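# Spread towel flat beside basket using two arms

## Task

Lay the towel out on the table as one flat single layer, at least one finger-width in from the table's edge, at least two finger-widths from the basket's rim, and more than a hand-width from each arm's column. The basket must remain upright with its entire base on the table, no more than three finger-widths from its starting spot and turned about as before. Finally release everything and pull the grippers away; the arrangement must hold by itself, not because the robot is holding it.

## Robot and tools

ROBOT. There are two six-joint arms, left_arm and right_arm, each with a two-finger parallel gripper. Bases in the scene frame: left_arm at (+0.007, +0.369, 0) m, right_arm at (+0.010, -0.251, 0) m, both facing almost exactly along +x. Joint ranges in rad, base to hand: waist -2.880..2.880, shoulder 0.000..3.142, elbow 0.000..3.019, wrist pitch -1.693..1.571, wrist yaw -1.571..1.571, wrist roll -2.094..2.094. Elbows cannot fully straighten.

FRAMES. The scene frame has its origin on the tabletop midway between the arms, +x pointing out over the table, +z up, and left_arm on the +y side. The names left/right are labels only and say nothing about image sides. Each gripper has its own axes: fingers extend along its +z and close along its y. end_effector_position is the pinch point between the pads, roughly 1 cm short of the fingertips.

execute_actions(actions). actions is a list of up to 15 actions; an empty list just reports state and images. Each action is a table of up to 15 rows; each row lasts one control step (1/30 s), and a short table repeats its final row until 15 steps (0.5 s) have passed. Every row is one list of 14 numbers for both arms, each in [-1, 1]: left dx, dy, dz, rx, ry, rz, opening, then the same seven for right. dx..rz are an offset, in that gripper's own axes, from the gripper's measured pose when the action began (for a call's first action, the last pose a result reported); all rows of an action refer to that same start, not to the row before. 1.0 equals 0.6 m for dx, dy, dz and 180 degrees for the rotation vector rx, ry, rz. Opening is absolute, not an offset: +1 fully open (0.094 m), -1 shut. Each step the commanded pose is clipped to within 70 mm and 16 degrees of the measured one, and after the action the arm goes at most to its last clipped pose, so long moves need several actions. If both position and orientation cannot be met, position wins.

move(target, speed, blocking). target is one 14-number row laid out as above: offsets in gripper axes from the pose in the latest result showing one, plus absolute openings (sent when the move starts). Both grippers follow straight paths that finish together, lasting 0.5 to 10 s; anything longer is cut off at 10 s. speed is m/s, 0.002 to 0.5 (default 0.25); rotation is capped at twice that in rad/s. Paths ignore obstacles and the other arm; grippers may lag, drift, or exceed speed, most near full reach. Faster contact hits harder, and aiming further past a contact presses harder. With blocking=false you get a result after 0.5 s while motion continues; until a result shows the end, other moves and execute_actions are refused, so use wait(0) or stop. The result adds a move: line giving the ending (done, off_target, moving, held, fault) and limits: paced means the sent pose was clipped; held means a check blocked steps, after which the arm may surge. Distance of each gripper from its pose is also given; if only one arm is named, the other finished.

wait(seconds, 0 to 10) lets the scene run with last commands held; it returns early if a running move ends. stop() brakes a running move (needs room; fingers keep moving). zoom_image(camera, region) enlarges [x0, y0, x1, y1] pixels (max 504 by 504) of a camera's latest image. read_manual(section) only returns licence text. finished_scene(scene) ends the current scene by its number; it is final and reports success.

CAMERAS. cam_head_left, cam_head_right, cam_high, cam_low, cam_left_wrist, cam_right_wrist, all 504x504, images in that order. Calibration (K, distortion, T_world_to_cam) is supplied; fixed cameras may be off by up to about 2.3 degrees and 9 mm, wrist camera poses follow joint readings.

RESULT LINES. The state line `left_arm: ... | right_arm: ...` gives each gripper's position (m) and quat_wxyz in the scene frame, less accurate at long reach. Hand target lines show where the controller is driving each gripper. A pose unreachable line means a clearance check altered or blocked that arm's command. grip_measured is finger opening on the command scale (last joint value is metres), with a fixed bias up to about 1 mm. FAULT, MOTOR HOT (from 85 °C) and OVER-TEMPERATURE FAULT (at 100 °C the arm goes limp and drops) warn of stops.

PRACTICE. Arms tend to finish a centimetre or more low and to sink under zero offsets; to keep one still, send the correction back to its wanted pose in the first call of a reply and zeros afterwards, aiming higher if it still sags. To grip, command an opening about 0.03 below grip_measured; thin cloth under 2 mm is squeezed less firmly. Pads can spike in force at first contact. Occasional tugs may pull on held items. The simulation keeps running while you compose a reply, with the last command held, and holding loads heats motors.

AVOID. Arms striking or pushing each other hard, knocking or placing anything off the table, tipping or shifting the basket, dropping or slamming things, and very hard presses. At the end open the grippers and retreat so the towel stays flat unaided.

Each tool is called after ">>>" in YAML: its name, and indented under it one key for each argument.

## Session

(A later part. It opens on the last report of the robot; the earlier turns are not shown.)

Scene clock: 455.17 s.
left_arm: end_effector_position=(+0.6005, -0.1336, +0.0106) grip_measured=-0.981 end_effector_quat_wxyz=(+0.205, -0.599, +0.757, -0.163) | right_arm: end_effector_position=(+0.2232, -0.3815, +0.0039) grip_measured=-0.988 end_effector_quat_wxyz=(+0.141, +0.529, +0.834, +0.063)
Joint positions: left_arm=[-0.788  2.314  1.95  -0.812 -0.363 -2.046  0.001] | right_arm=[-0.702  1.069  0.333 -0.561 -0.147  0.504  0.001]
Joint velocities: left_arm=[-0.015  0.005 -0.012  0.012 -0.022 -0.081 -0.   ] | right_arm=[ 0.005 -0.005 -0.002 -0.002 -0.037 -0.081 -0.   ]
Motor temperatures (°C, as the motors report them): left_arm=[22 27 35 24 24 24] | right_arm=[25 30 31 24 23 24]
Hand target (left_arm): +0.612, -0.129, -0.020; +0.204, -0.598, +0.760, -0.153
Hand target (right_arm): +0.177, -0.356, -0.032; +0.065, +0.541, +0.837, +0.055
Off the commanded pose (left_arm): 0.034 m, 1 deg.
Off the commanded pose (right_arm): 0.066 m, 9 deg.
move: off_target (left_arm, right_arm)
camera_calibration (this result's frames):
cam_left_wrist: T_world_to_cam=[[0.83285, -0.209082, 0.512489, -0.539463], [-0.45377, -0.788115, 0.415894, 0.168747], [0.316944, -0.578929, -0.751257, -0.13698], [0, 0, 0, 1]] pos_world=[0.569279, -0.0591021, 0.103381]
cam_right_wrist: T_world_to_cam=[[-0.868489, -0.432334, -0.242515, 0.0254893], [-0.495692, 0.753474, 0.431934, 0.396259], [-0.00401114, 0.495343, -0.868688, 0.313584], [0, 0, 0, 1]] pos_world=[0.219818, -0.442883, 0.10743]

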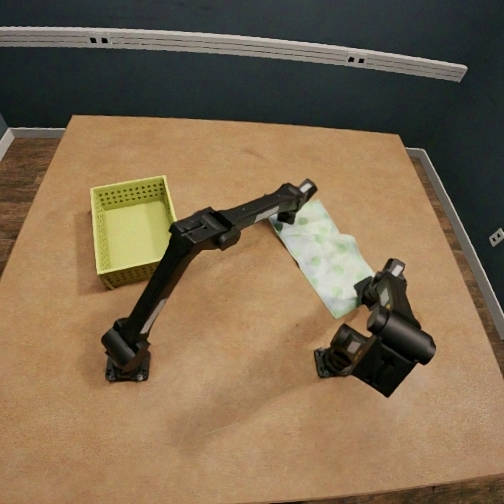

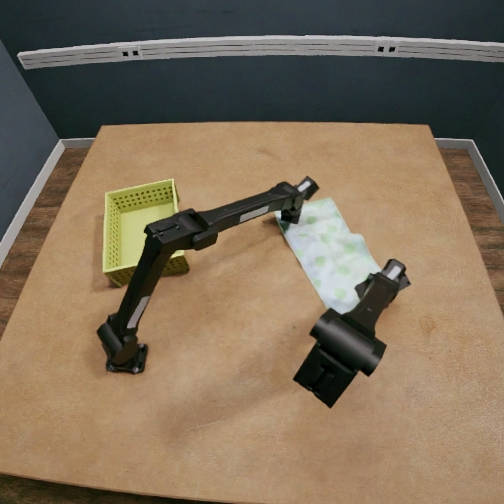

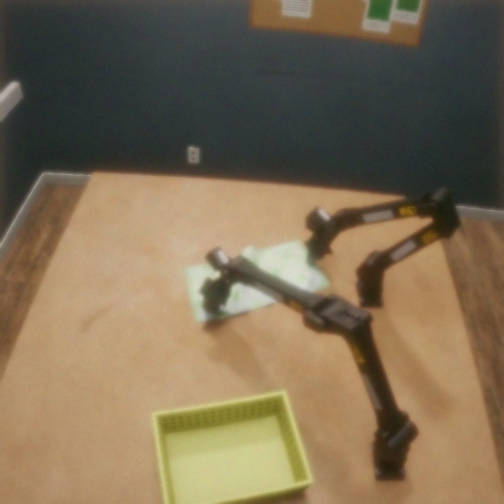

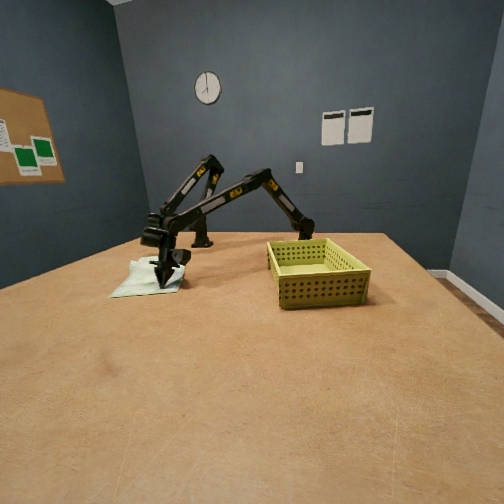

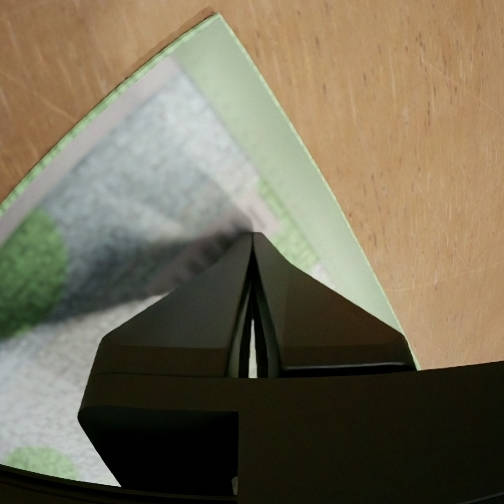

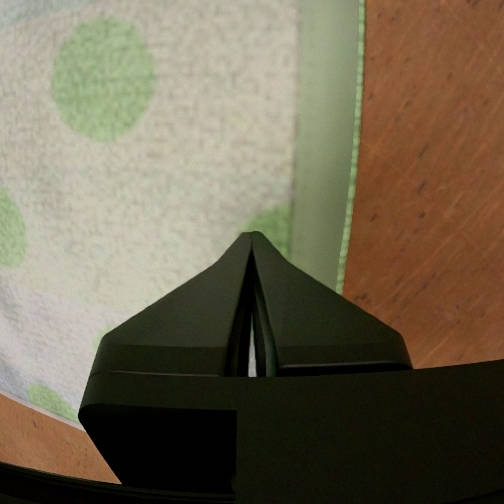

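>>> move:
  target: [0.3,0.2,-0.35,0,0,0,-1, 0,0,-0.2,0,0,0,-1]
  speed: 0.12

>>> move:
  target: [-0.6,0.1,-0.1,0,0,0,-1, 0.1,0.2,-0.15,0,0,0,-1]

Scene clock: 465.67 s.
left_arm: end_effector_position=(+0.3612, -0.2775, +0.1023) grip_measured=-0.981 end_effector_quat_wxyz=(+0.205, -0.455, +0.844, -0.196) | right_arm: end_effector_position=(+0.1760, -0.3654, +0.0932) grip_measured=-0.988 end_effector_quat_wxyz=(+0.118, +0.534, +0.835, +0.067)
Joint positions: left_arm=[-1.176  2.127  1.859 -0.919 -0.441 -2.071  0.001] | right_arm=[-0.801  0.711  0.451 -1.1   -0.173  0.41   0.001]
Joint velocities: left_arm=[-0.005 -0.015  0.002 -0.002 -0.007 -0.051 -0.001] | right_arm=[-0.015 -0.005  0.002 -0.007 -0.022 -0.081  0.   ]
Motor temperatures (°C, as the motors report them): left_arm=[22 27 35 24 24 24] | right_arm=[25 30 31 24 23 24]
Hand target (left_arm): +0.360, -0.281, +0.114; +0.205, -0.461, +0.840, -0.203
Hand target (right_arm): +0.186, -0.375, +0.116; +0.141, +0.530, +0.834, +0.065
Off the commanded pose (left_arm): 0.011 m, 20 deg; orientation clipped at the last step of the last action.
Off the commanded pose (right_arm): 0.029 m, 3 deg.
joint sent to its limit (left arm) — the command would take joint 6 (wrist roll) past its lower limit, so that joint was sent only as far as its limit.
move: off_target (left_arm, right_arm); limits=paced
camera_calibration (this result's frames):
cam_left_wrist: T_world_to_cam=[[0.686603, -0.487863, 0.539041, -0.444524], [-0.711302, -0.604161, 0.35922, 0.0584748], [0.150418, -0.630062, -0.761837, -0.0284859], [0, 0, 0, 1]] pos_world=[0.35109, -0.199487, 0.19691]
cam_right_wrist: T_world_to_cam=[[-0.878115, -0.421666, -0.226081, 0.0171716], [-0.477359, 0.740239, 0.47347, 0.310292], [-0.0322923, 0.523683, -0.851301, 0.396706], [0, 0, 0, 1]] pos_world=[0.17601, -0.430198, 0.194685]

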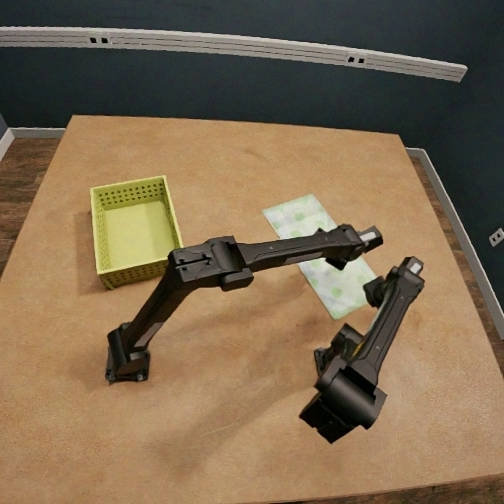

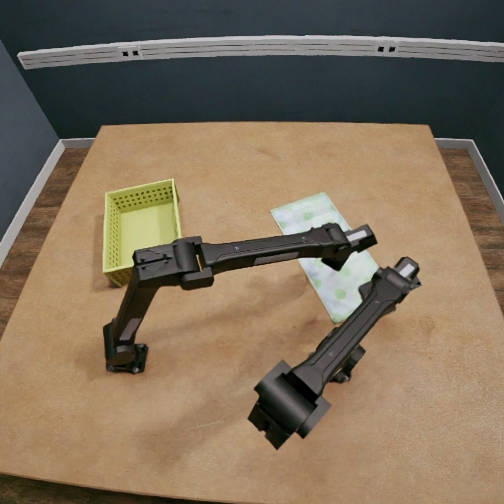

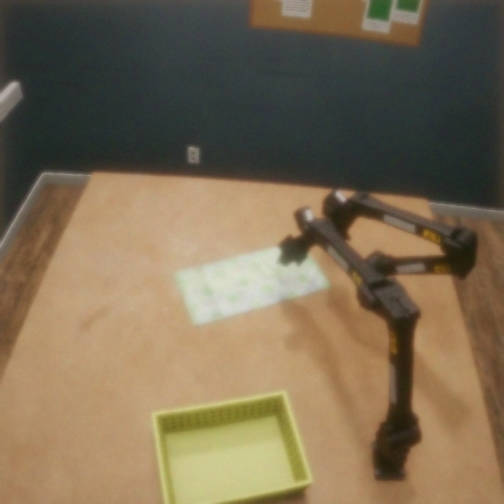

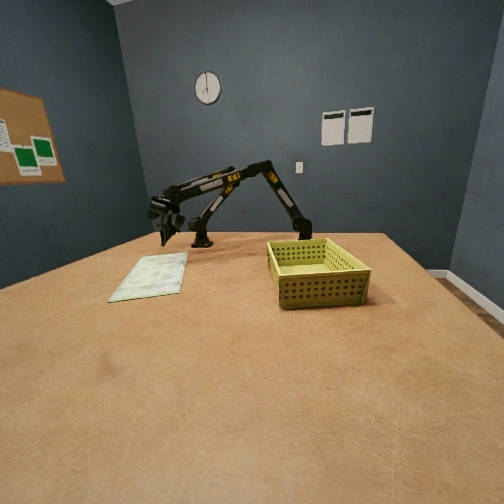

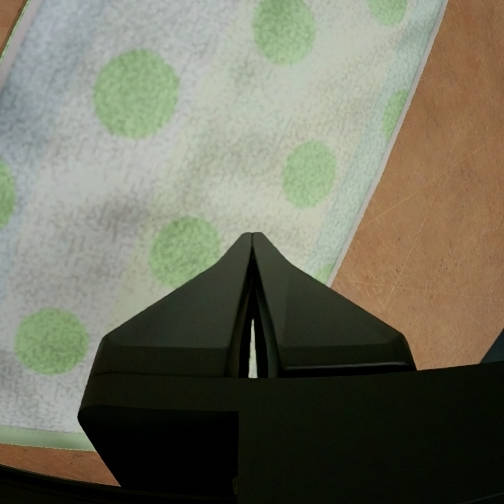

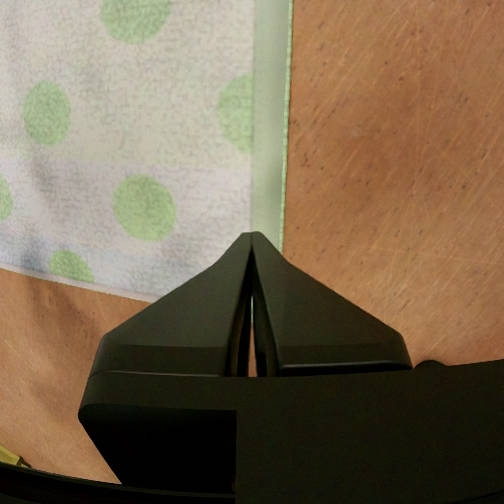

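Scene clock: 467.73 s.
left_arm: end_effector_position=(+0.4688, +0.0700, +0.1835) grip_measured=-0.981 end_effector_quat_wxyz=(+0.203, -0.465, +0.840, -0.193) | right_arm: end_effector_position=(+0.2211, -0.2626, +0.1800) grip_measured=-0.988 end_effector_quat_wxyz=(+0.109, +0.531, +0.839, +0.050)
Joint positions: left_arm=[-0.644  1.501  1.179 -0.714 -0.201 -1.593  0.001] | right_arm=[-0.085  0.683  0.674 -1.322  0.024  1.094  0.001]
Joint velocities: left_arm=[-0.005 -0.024 -0.012 -0.037 -0.051 -0.051  0.   ] | right_arm=[-0.005  0.005 -0.007 -0.007  0.051  0.081  0.001]
Motor temperatures (°C, as the motors report them): left_arm=[22 27 35 24 24 24] | right_arm=[25 30 32 24 23 24]
Hand target (left_arm): +0.468, +0.068, +0.179; +0.203, -0.456, +0.844, -0.195
Hand target (right_arm): +0.230, -0.263, +0.200; +0.123, +0.533, +0.836, +0.056
Off the commanded pose (left_arm): 0.003 m, 1 deg.
Off the commanded pose (right_arm): 0.024 m, 2 deg.
move: off_target (right_arm)
camera_calibration (this result's frames):
cam_left_wrist: T_world_to_cam=[[0.701854, -0.471414, 0.534012, -0.399994], [-0.694926, -0.617805, 0.367959, 0.307446], [0.156455, -0.629353, -0.761208, 0.233158], [0, 0, 0, 1]] pos_world=[0.457911, 0.148117, 0.277956]
cam_right_wrist: T_world_to_cam=[[-0.881831, -0.432354, -0.188266, 0.110928], [-0.467131, 0.746281, 0.474187, 0.213749], [-0.0645169, 0.506098, -0.86006, 0.422283], [0, 0, 0, 1]] pos_world=[0.224913, -0.325273, 0.282715]

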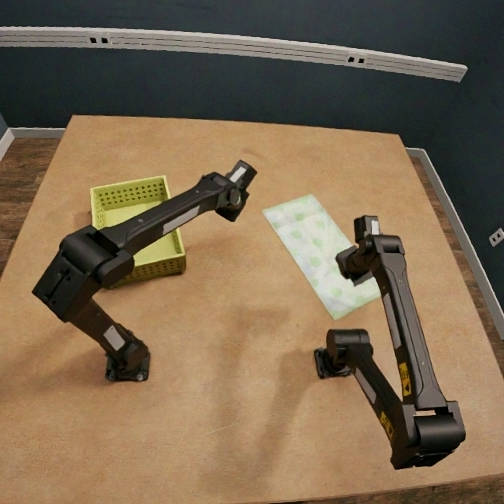

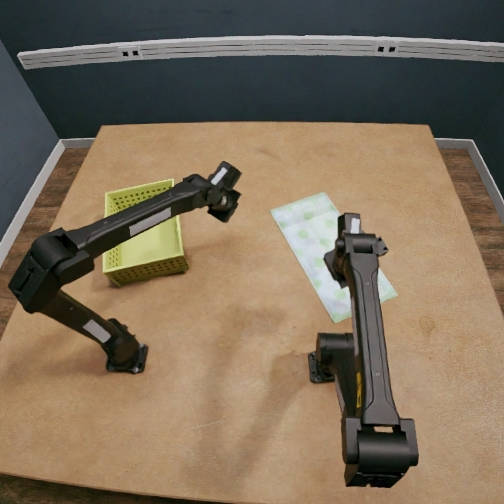

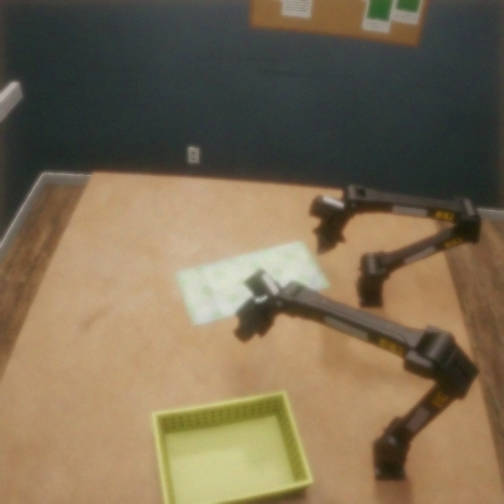

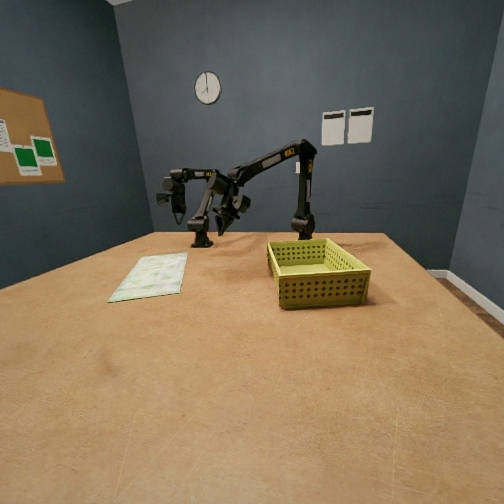

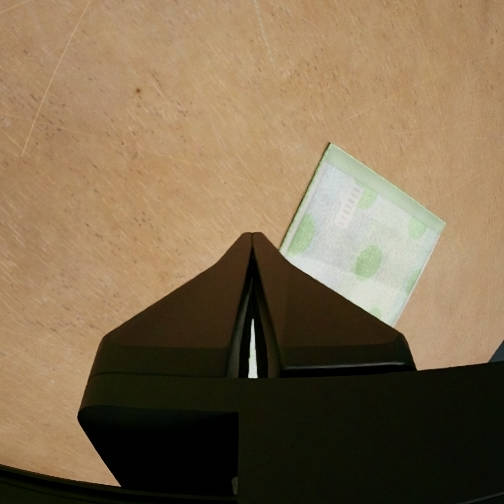

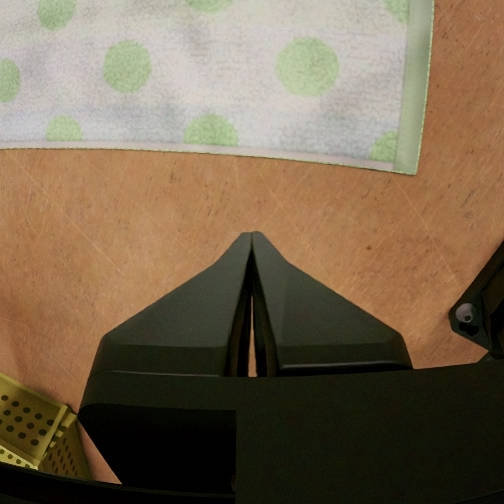

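>>> move:
  target: [-0.4,0.2,-0.1,0,0,0,-1, 0.0,0.49,0.29,0,0,0,-1]

>>> move:
  target: [0,0,0,0,0,0,-1, 0.0,0.02,0.13,0,0,0,-1]
  speed: 0.07

>>> move:
  target: [0,0,0,0,0,0,-1, -0.02,0.19,0.1,0,0,0,-1]
  speed: 0.04

Scene clock: 478.87 s.
left_arm: end_effector_position=(+0.4752, +0.3436, +0.2113) grip_measured=-0.981 end_effector_quat_wxyz=(+0.207, -0.471, +0.834, -0.198) | right_arm: end_effector_position=(+0.5019, -0.1491, +0.0618) grip_measured=-0.988 end_effector_quat_wxyz=(+0.092, +0.528, +0.843, +0.029)
Joint positions: left_arm=[-0.012  1.249  1.001 -0.756  0.132 -1.073  0.001] | right_arm=[ 0.182  1.684  1.146 -0.861  0.091  1.348  0.001]
Joint velocities: left_arm=[-0.005 -0.005 -0.012  0.002  0.007 -0.081 -0.001] | right_arm=[-0.005  0.005 -0.017 -0.007  0.022 -0.066  0.   ]
Motor temperatures (°C, as the motors report them): left_arm=[22 26 34 24 24 24] | right_arm=[25 30 35 24 23 24]
Hand target (left_arm): +0.469, +0.344, +0.208; +0.200, -0.466, +0.840, -0.193
Hand target (right_arm): +0.521, -0.143, +0.079; +0.113, +0.530, +0.839, +0.048
Off the commanded pose (left_arm): 0.005 m, 1 deg.
Off the commanded pose (right_arm): 0.022 m, 3 deg.
move: off_target (right_arm)
camera_calibration (this result's frames):
cam_left_wrist: T_world_to_cam=[[0.703236, -0.455712, 0.545698, -0.298891], [-0.689079, -0.625837, 0.365373, 0.471145], [0.175013, -0.632973, -0.754132, 0.416382], [0, 0, 0, 1]] pos_world=[0.461974, 0.42221, 0.304967]
cam_right_wrist: T_world_to_cam=[[-0.887547, -0.44048, -0.135047, 0.383692], [-0.446995, 0.752279, 0.484017, 0.306491], [-0.111607, 0.489953, -0.864575, 0.30283], [0, 0, 0, 1]] pos_world=[0.511343, -0.209931, 0.165289]

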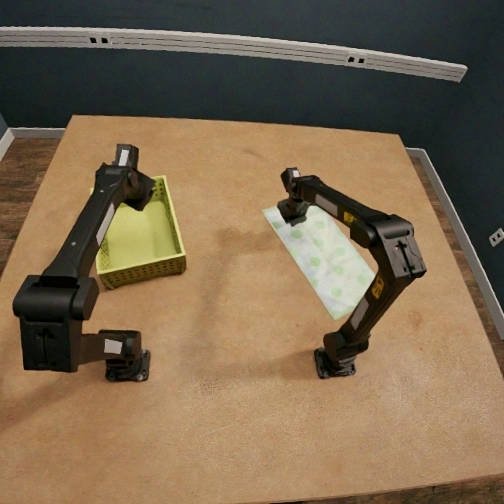

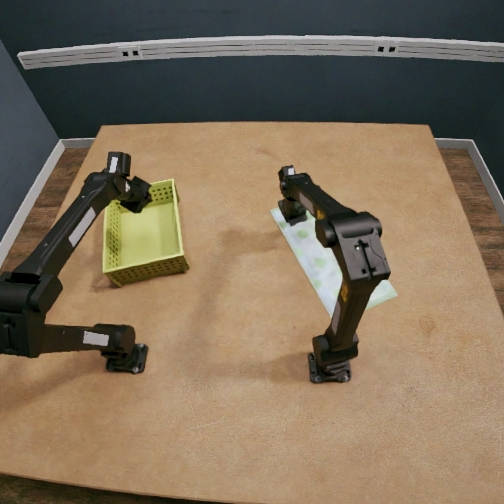

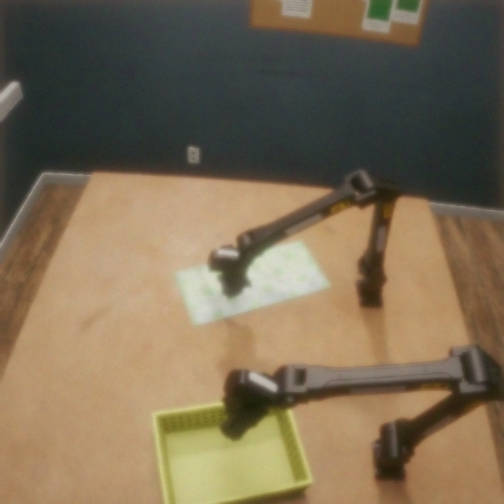

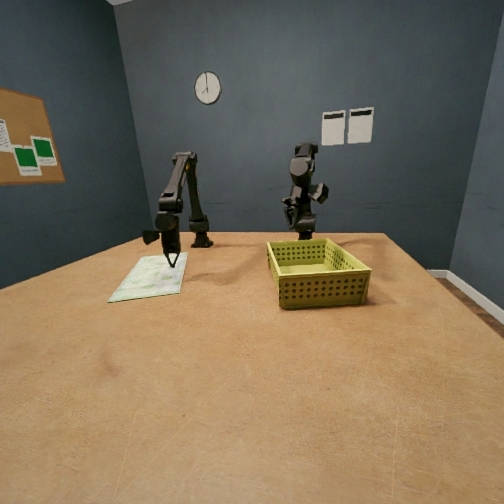

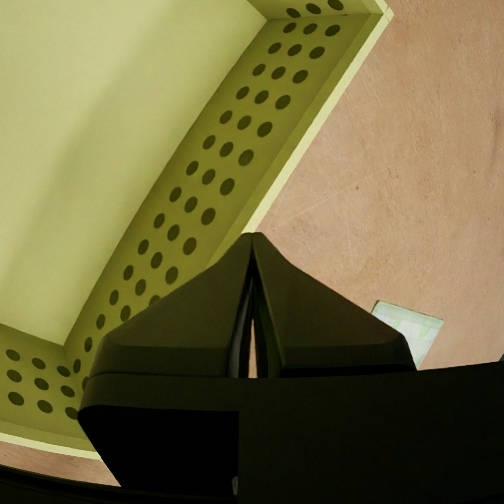

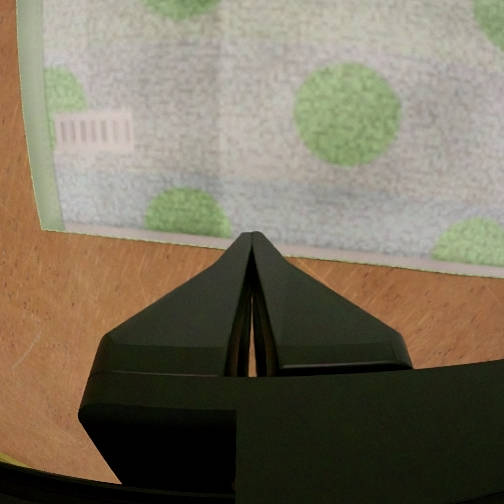

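Scene clock: 480.27 s.
left_arm: end_effector_position=(+0.4752, +0.3436, +0.2113) grip_measured=-0.981 end_effector_quat_wxyz=(+0.207, -0.471, +0.834, -0.198) | right_arm: end_effector_position=(+0.5234, -0.1442, +0.0072) grip_measured=-0.988 end_effector_quat_wxyz=(+0.098, +0.528, +0.843, +0.035)
Joint positions: left_arm=[-0.012  1.249  1.001 -0.756  0.132 -1.073  0.001] | right_arm=[ 0.182  1.808  1.146 -0.72   0.091  1.348  0.001]
Joint velocities: left_arm=[-0.005 -0.015  0.027  0.007 -0.051  0.022  0.   ] | right_arm=[-0.024  0.005  0.002 -0.007 -0.051 -0.051 -0.001]
Motor temperatures (°C, as the motors report them): left_arm=[22 26 35 24 24 24] | right_arm=[25 30 35 24 23 24]
Hand target (left_arm): +0.475, +0.344, +0.211; +0.207, -0.471, +0.834, -0.198
Hand target (right_arm): +0.527, -0.147, -0.011; +0.092, +0.528, +0.843, +0.030
Off the commanded pose (left_arm): 0.000 m, 0 deg.
Off the commanded pose (right_arm): 0.021 m, 1 deg.
move: off_target (right_arm)
camera_calibration (this result's frames):
cam_left_wrist: T_world_to_cam=[[0.703236, -0.455712, 0.545698, -0.298891], [-0.689079, -0.625837, 0.365373, 0.471145], [0.175013, -0.632973, -0.754132, 0.416382], [0, 0, 0, 1]] pos_world=[0.461974, 0.42221, 0.304967]
cam_right_wrist: T_world_to_cam=[[-0.885323, -0.439565, -0.151611, 0.396712], [-0.454748, 0.750511, 0.479518, 0.342633], [-0.0969932, 0.493473, -0.864336, 0.248417], [0, 0, 0, 1]] pos_world=[0.531124, -0.205357, 0.110563]

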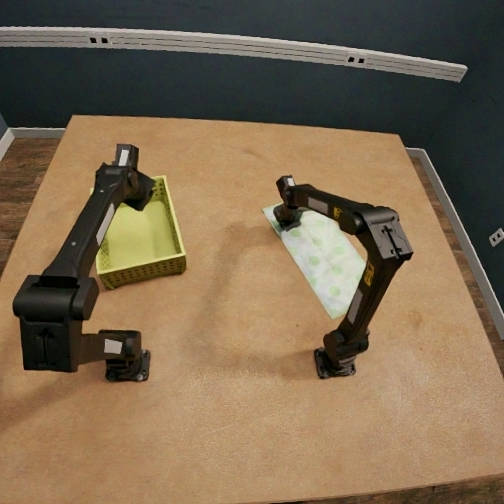

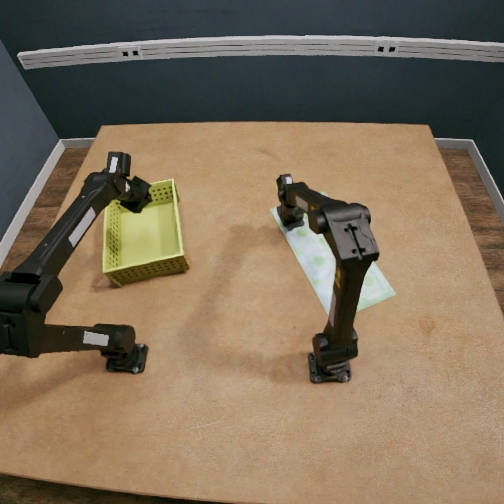

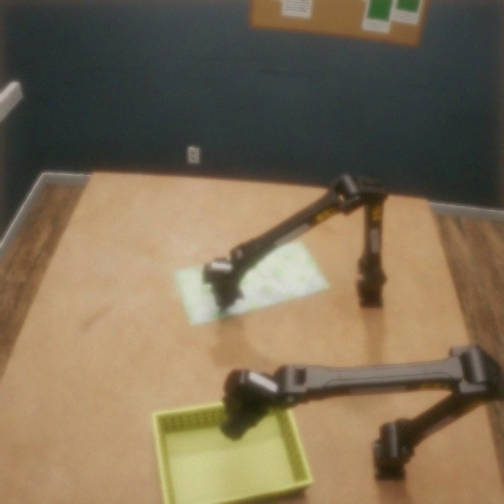

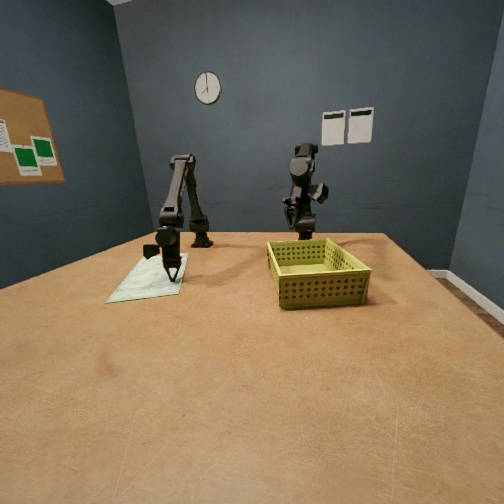

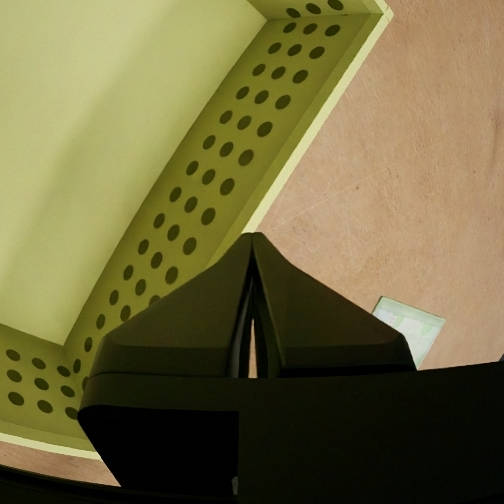

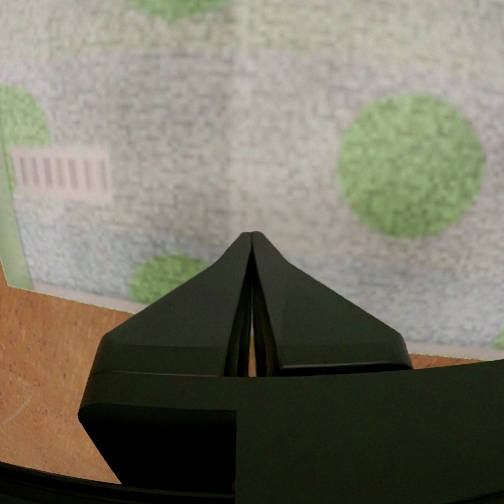

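Scene clock: 483.80 s.
left_arm: end_effector_position=(+0.4752, +0.3436, +0.2113) grip_measured=-0.981 end_effector_quat_wxyz=(+0.207, -0.471, +0.834, -0.198) | right_arm: end_effector_position=(+0.6454, -0.1117, +0.0067) grip_measured=-0.988 end_effector_quat_wxyz=(+0.119, +0.528, +0.839, +0.057)
Joint positions: left_arm=[-0.012  1.249  1.001 -0.756  0.132 -1.073  0.001] | right_arm=[ 0.187  2.056  1.537 -0.804  0.091  1.353  0.001]
Joint velocities: left_arm=[-0.005 -0.015 -0.017 -0.007 -0.007 -0.066 -0.   ] | right_arm=[-0.015 -0.005 -0.007 -0.017 -0.022 -0.11   0.   ]
Motor temperatures (°C, as the motors report them): left_arm=[22 26 35 24 24 24] | right_arm=[25 30 35 24 23 24]
Hand target (left_arm): +0.475, +0.344, +0.211; +0.207, -0.471, +0.834, -0.198
Hand target (right_arm): +0.641, -0.108, -0.027; +0.099, +0.528, +0.843, +0.036
Off the commanded pose (left_arm): 0.000 m, 0 deg.
Off the commanded pose (right_arm): 0.039 m, 3 deg.
move: off_target (right_arm)
camera_calibration (this result's frames):
cam_left_wrist: T_world_to_cam=[[0.703236, -0.455712, 0.545698, -0.298891], [-0.689079, -0.625837, 0.365373, 0.471145], [0.175013, -0.632973, -0.754132, 0.416382], [0, 0, 0, 1]] pos_world=[0.461974, 0.42221, 0.304967]
cam_right_wrist: T_world_to_cam=[[-0.874742, -0.437298, -0.2088, 0.512714], [-0.482265, 0.743433, 0.463387, 0.391081], [-0.0474092, 0.506041, -0.861206, 0.213261], [0, 0, 0, 1]] pos_world=[0.647207, -0.174453, 0.109494]

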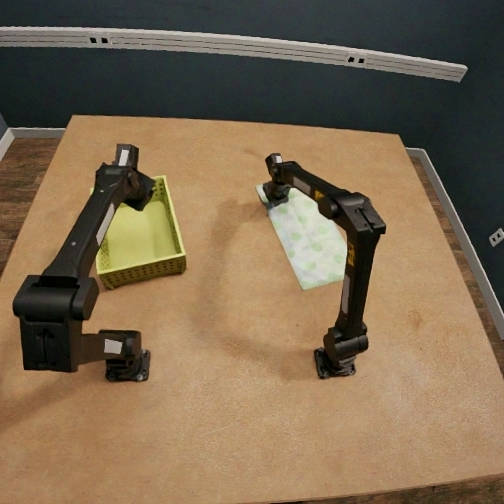

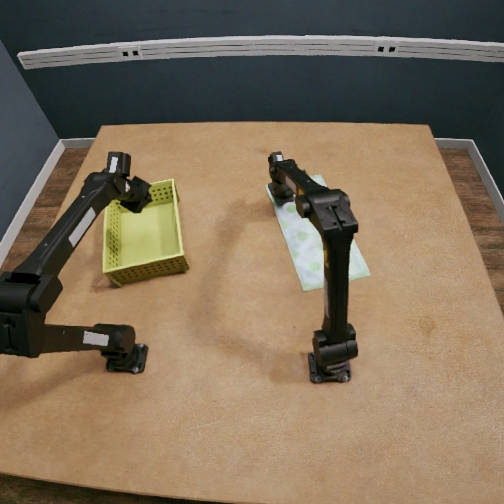

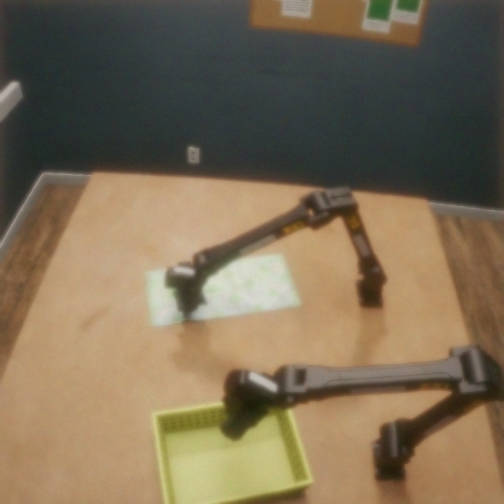

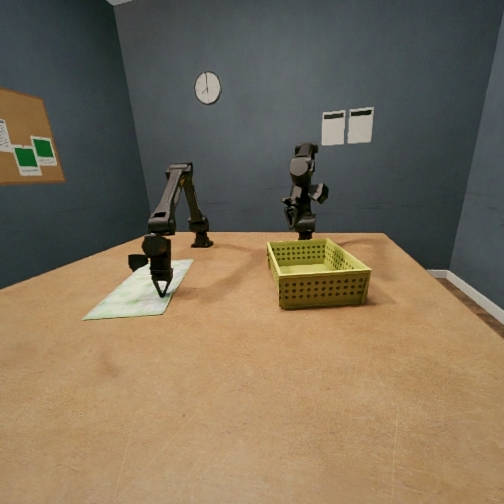

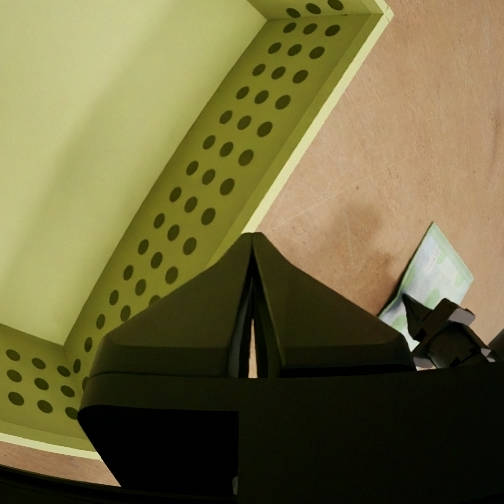

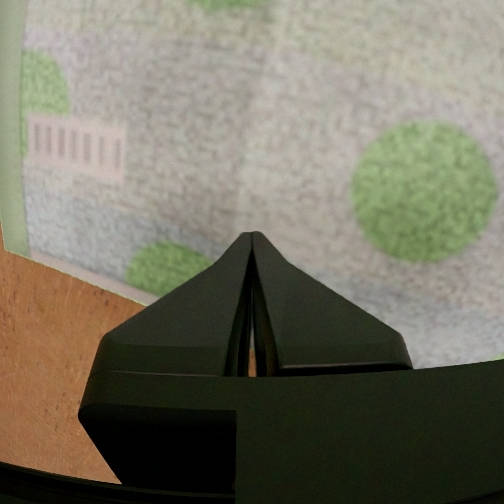

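Good. Lift and retreat.

>>> move:
  target: [0,0,0,0,0,0,-1, 0,0,-0.2,0,0,0,0]
  speed: 0.15

>>> move:
  target: [-0.1,0.3,-0.15,0,0,0,-1, -0.35,-0.5,-0.2,0,0,0,0]

Scene clock: 487.07 s.
left_arm: end_effector_position=(+0.4752, +0.3436, +0.2113) grip_measured=-0.981 end_effector_quat_wxyz=(+0.207, -0.471, +0.834, -0.198) | right_arm: end_effector_position=(+0.6066, -0.1141, +0.1074) grip_measured=-0.002 end_effector_quat_wxyz=(+0.111, +0.527, +0.841, +0.050)
Joint positions: left_arm=[-0.012  1.249  1.001 -0.756  0.132 -1.073  0.001] | right_arm=[ 0.198  1.865  1.526 -1.005  0.091  1.361  0.047]
Joint velocities: left_arm=[-0.015  0.015  0.007  0.022  0.007  0.022 -0.   ] | right_arm=[ 0.005  0.005 -0.002 -0.007  0.037 -0.022 -0.   ]
Motor temperatures (°C, as the motors report them): left_arm=[22 26 35 24 24 24] | right_arm=[25 31 35 24 23 24]
Hand target (left_arm): +0.475, +0.344, +0.211; +0.207, -0.471, +0.834, -0.198
Hand target (right_arm): +0.612, -0.110, +0.122; +0.119, +0.528, +0.839, +0.057
Off the commanded pose (left_arm): 0.000 m, 0 deg.
Off the commanded pose (right_arm): 0.018 m, 1 deg.
move: off_target (right_arm)
camera_calibration (this result's frames):
cam_left_wrist: T_world_to_cam=[[0.703236, -0.455712, 0.545698, -0.298891], [-0.689079, -0.625837, 0.365373, 0.471145], [0.175013, -0.632973, -0.754132, 0.416382], [0, 0, 0, 1]] pos_world=[0.461974, 0.42221, 0.304967]
cam_right_wrist: T_world_to_cam=[[-0.877127, -0.441154, -0.18982, 0.497756], [-0.47562, 0.743127, 0.470688, 0.322588], [-0.0665851, 0.503136, -0.861638, 0.310672], [0, 0, 0, 1]] pos_world=[0.610711, -0.176447, 0.210333]

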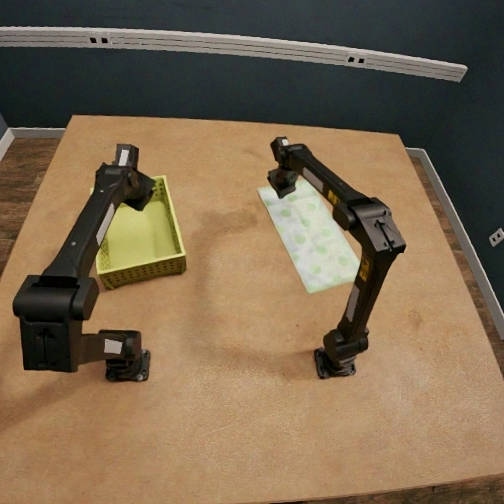

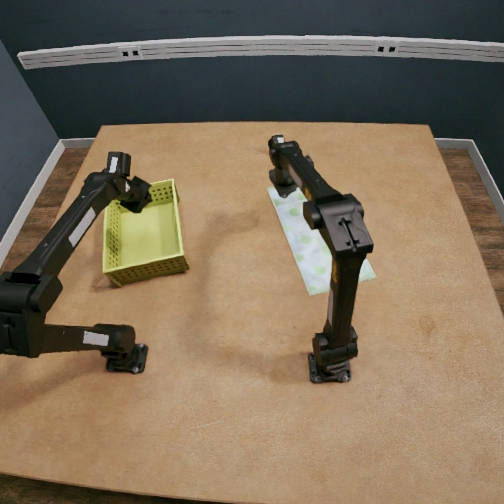

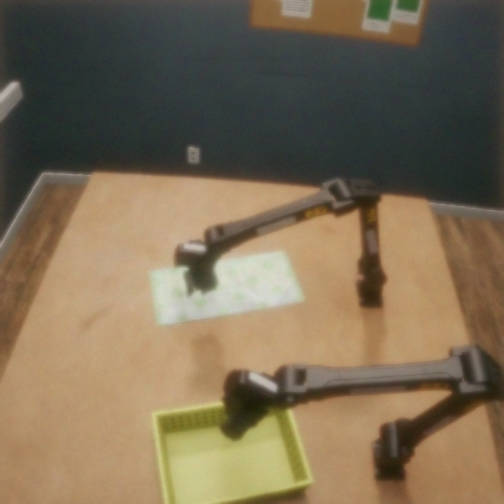

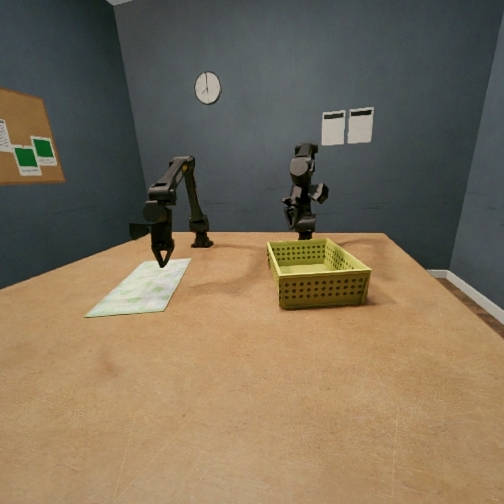

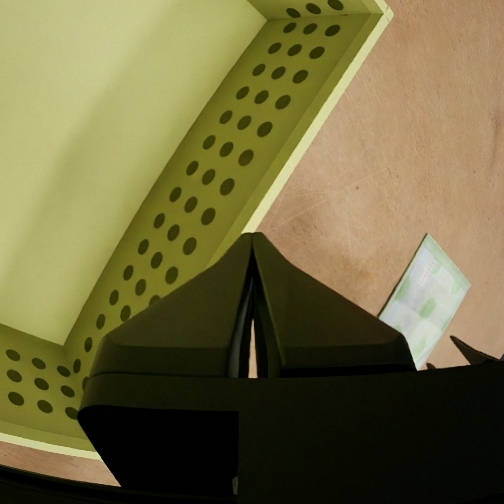

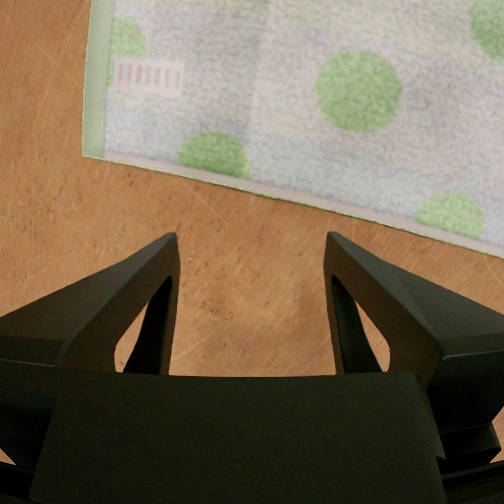

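Scene clock: 489.23 s.
left_arm: end_effector_position=(+0.3350, +0.4948, +0.2046) grip_measured=-0.981 end_effector_quat_wxyz=(+0.212, -0.473, +0.831, -0.199) | right_arm: end_effector_position=(+0.4019, -0.4312, +0.1750) grip_measured=-0.002 end_effector_quat_wxyz=(+0.102, +0.536, +0.836, +0.057)
Joint positions: left_arm=[ 0.557  0.988  0.805 -0.95   0.411 -0.564  0.001] | right_arm=[-0.52   1.362  1.096 -1.088 -0.092  0.683  0.047]
Joint velocities: left_arm=[ 0.005 -0.005 -0.017 -0.002  0.022 -0.022  0.001] | right_arm=[ 0.005 -0.005 -0.012  0.002  0.066  0.037 -0.001]
Motor temperatures (°C, as the motors report them): left_arm=[22 26 35 24 24 24] | right_arm=[25 31 35 24 23 24]
Hand target (left_arm): +0.328, +0.493, +0.200; +0.205, -0.472, +0.834, -0.199
Hand target (right_arm): +0.401, -0.427, +0.181; +0.103, +0.528, +0.841, +0.060
Off the commanded pose (left_arm): 0.007 m, 1 deg.
Off the commanded pose (right_arm): 0.017 m, 2 deg.
move: off_target (right_arm)
camera_calibration (this result's frames):
cam_left_wrist: T_world_to_cam=[[0.700736, -0.45112, 0.552683, -0.130562], [-0.68826, -0.631398, 0.357261, 0.475793], [0.187795, -0.630735, -0.752932, 0.525868], [0, 0, 0, 1]] pos_world=[0.320204, 0.573199, 0.29812]
cam_right_wrist: T_world_to_cam=[[-0.886386, -0.420727, -0.193156, 0.204236], [-0.458539, 0.740438, 0.491419, 0.417495], [-0.0637324, 0.524157, -0.849234, 0.520542], [0, 0, 0, 1]] pos_world=[0.405645, -0.496047, 0.276346]

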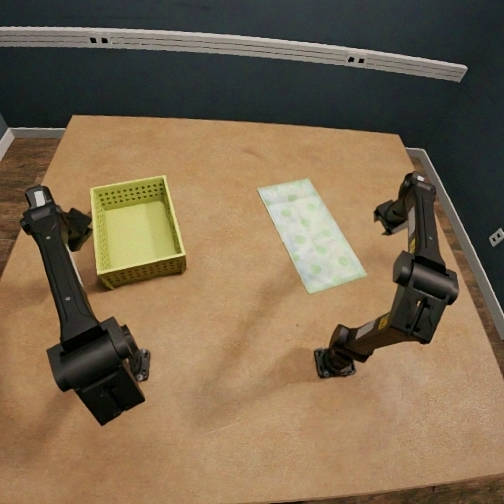

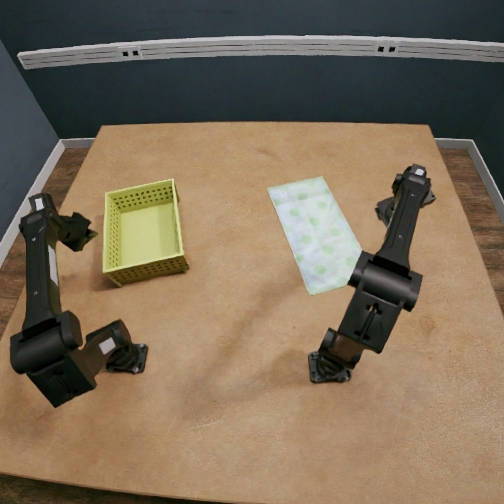

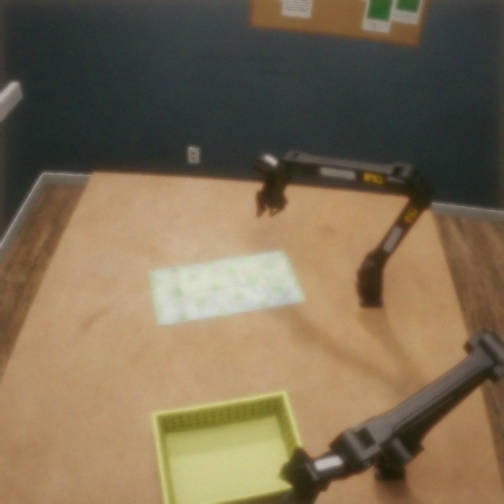

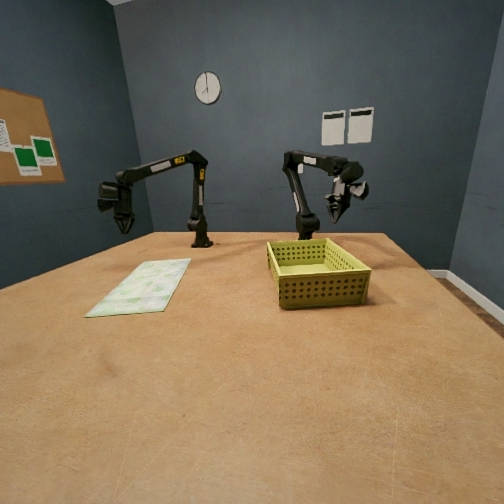

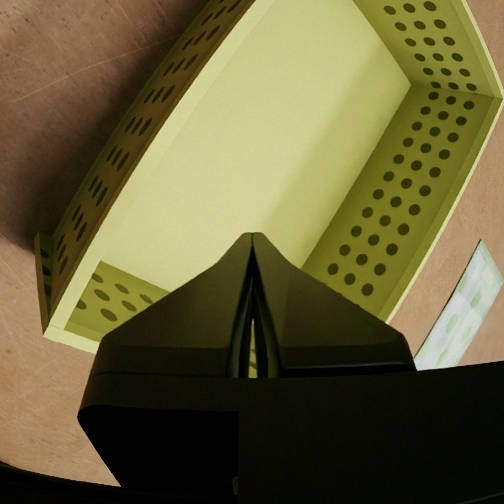

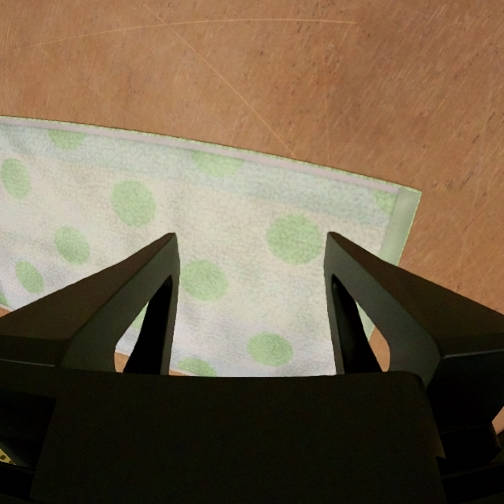

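>>> finished_scene:
  scene: 1

The scene is finished: the task was done.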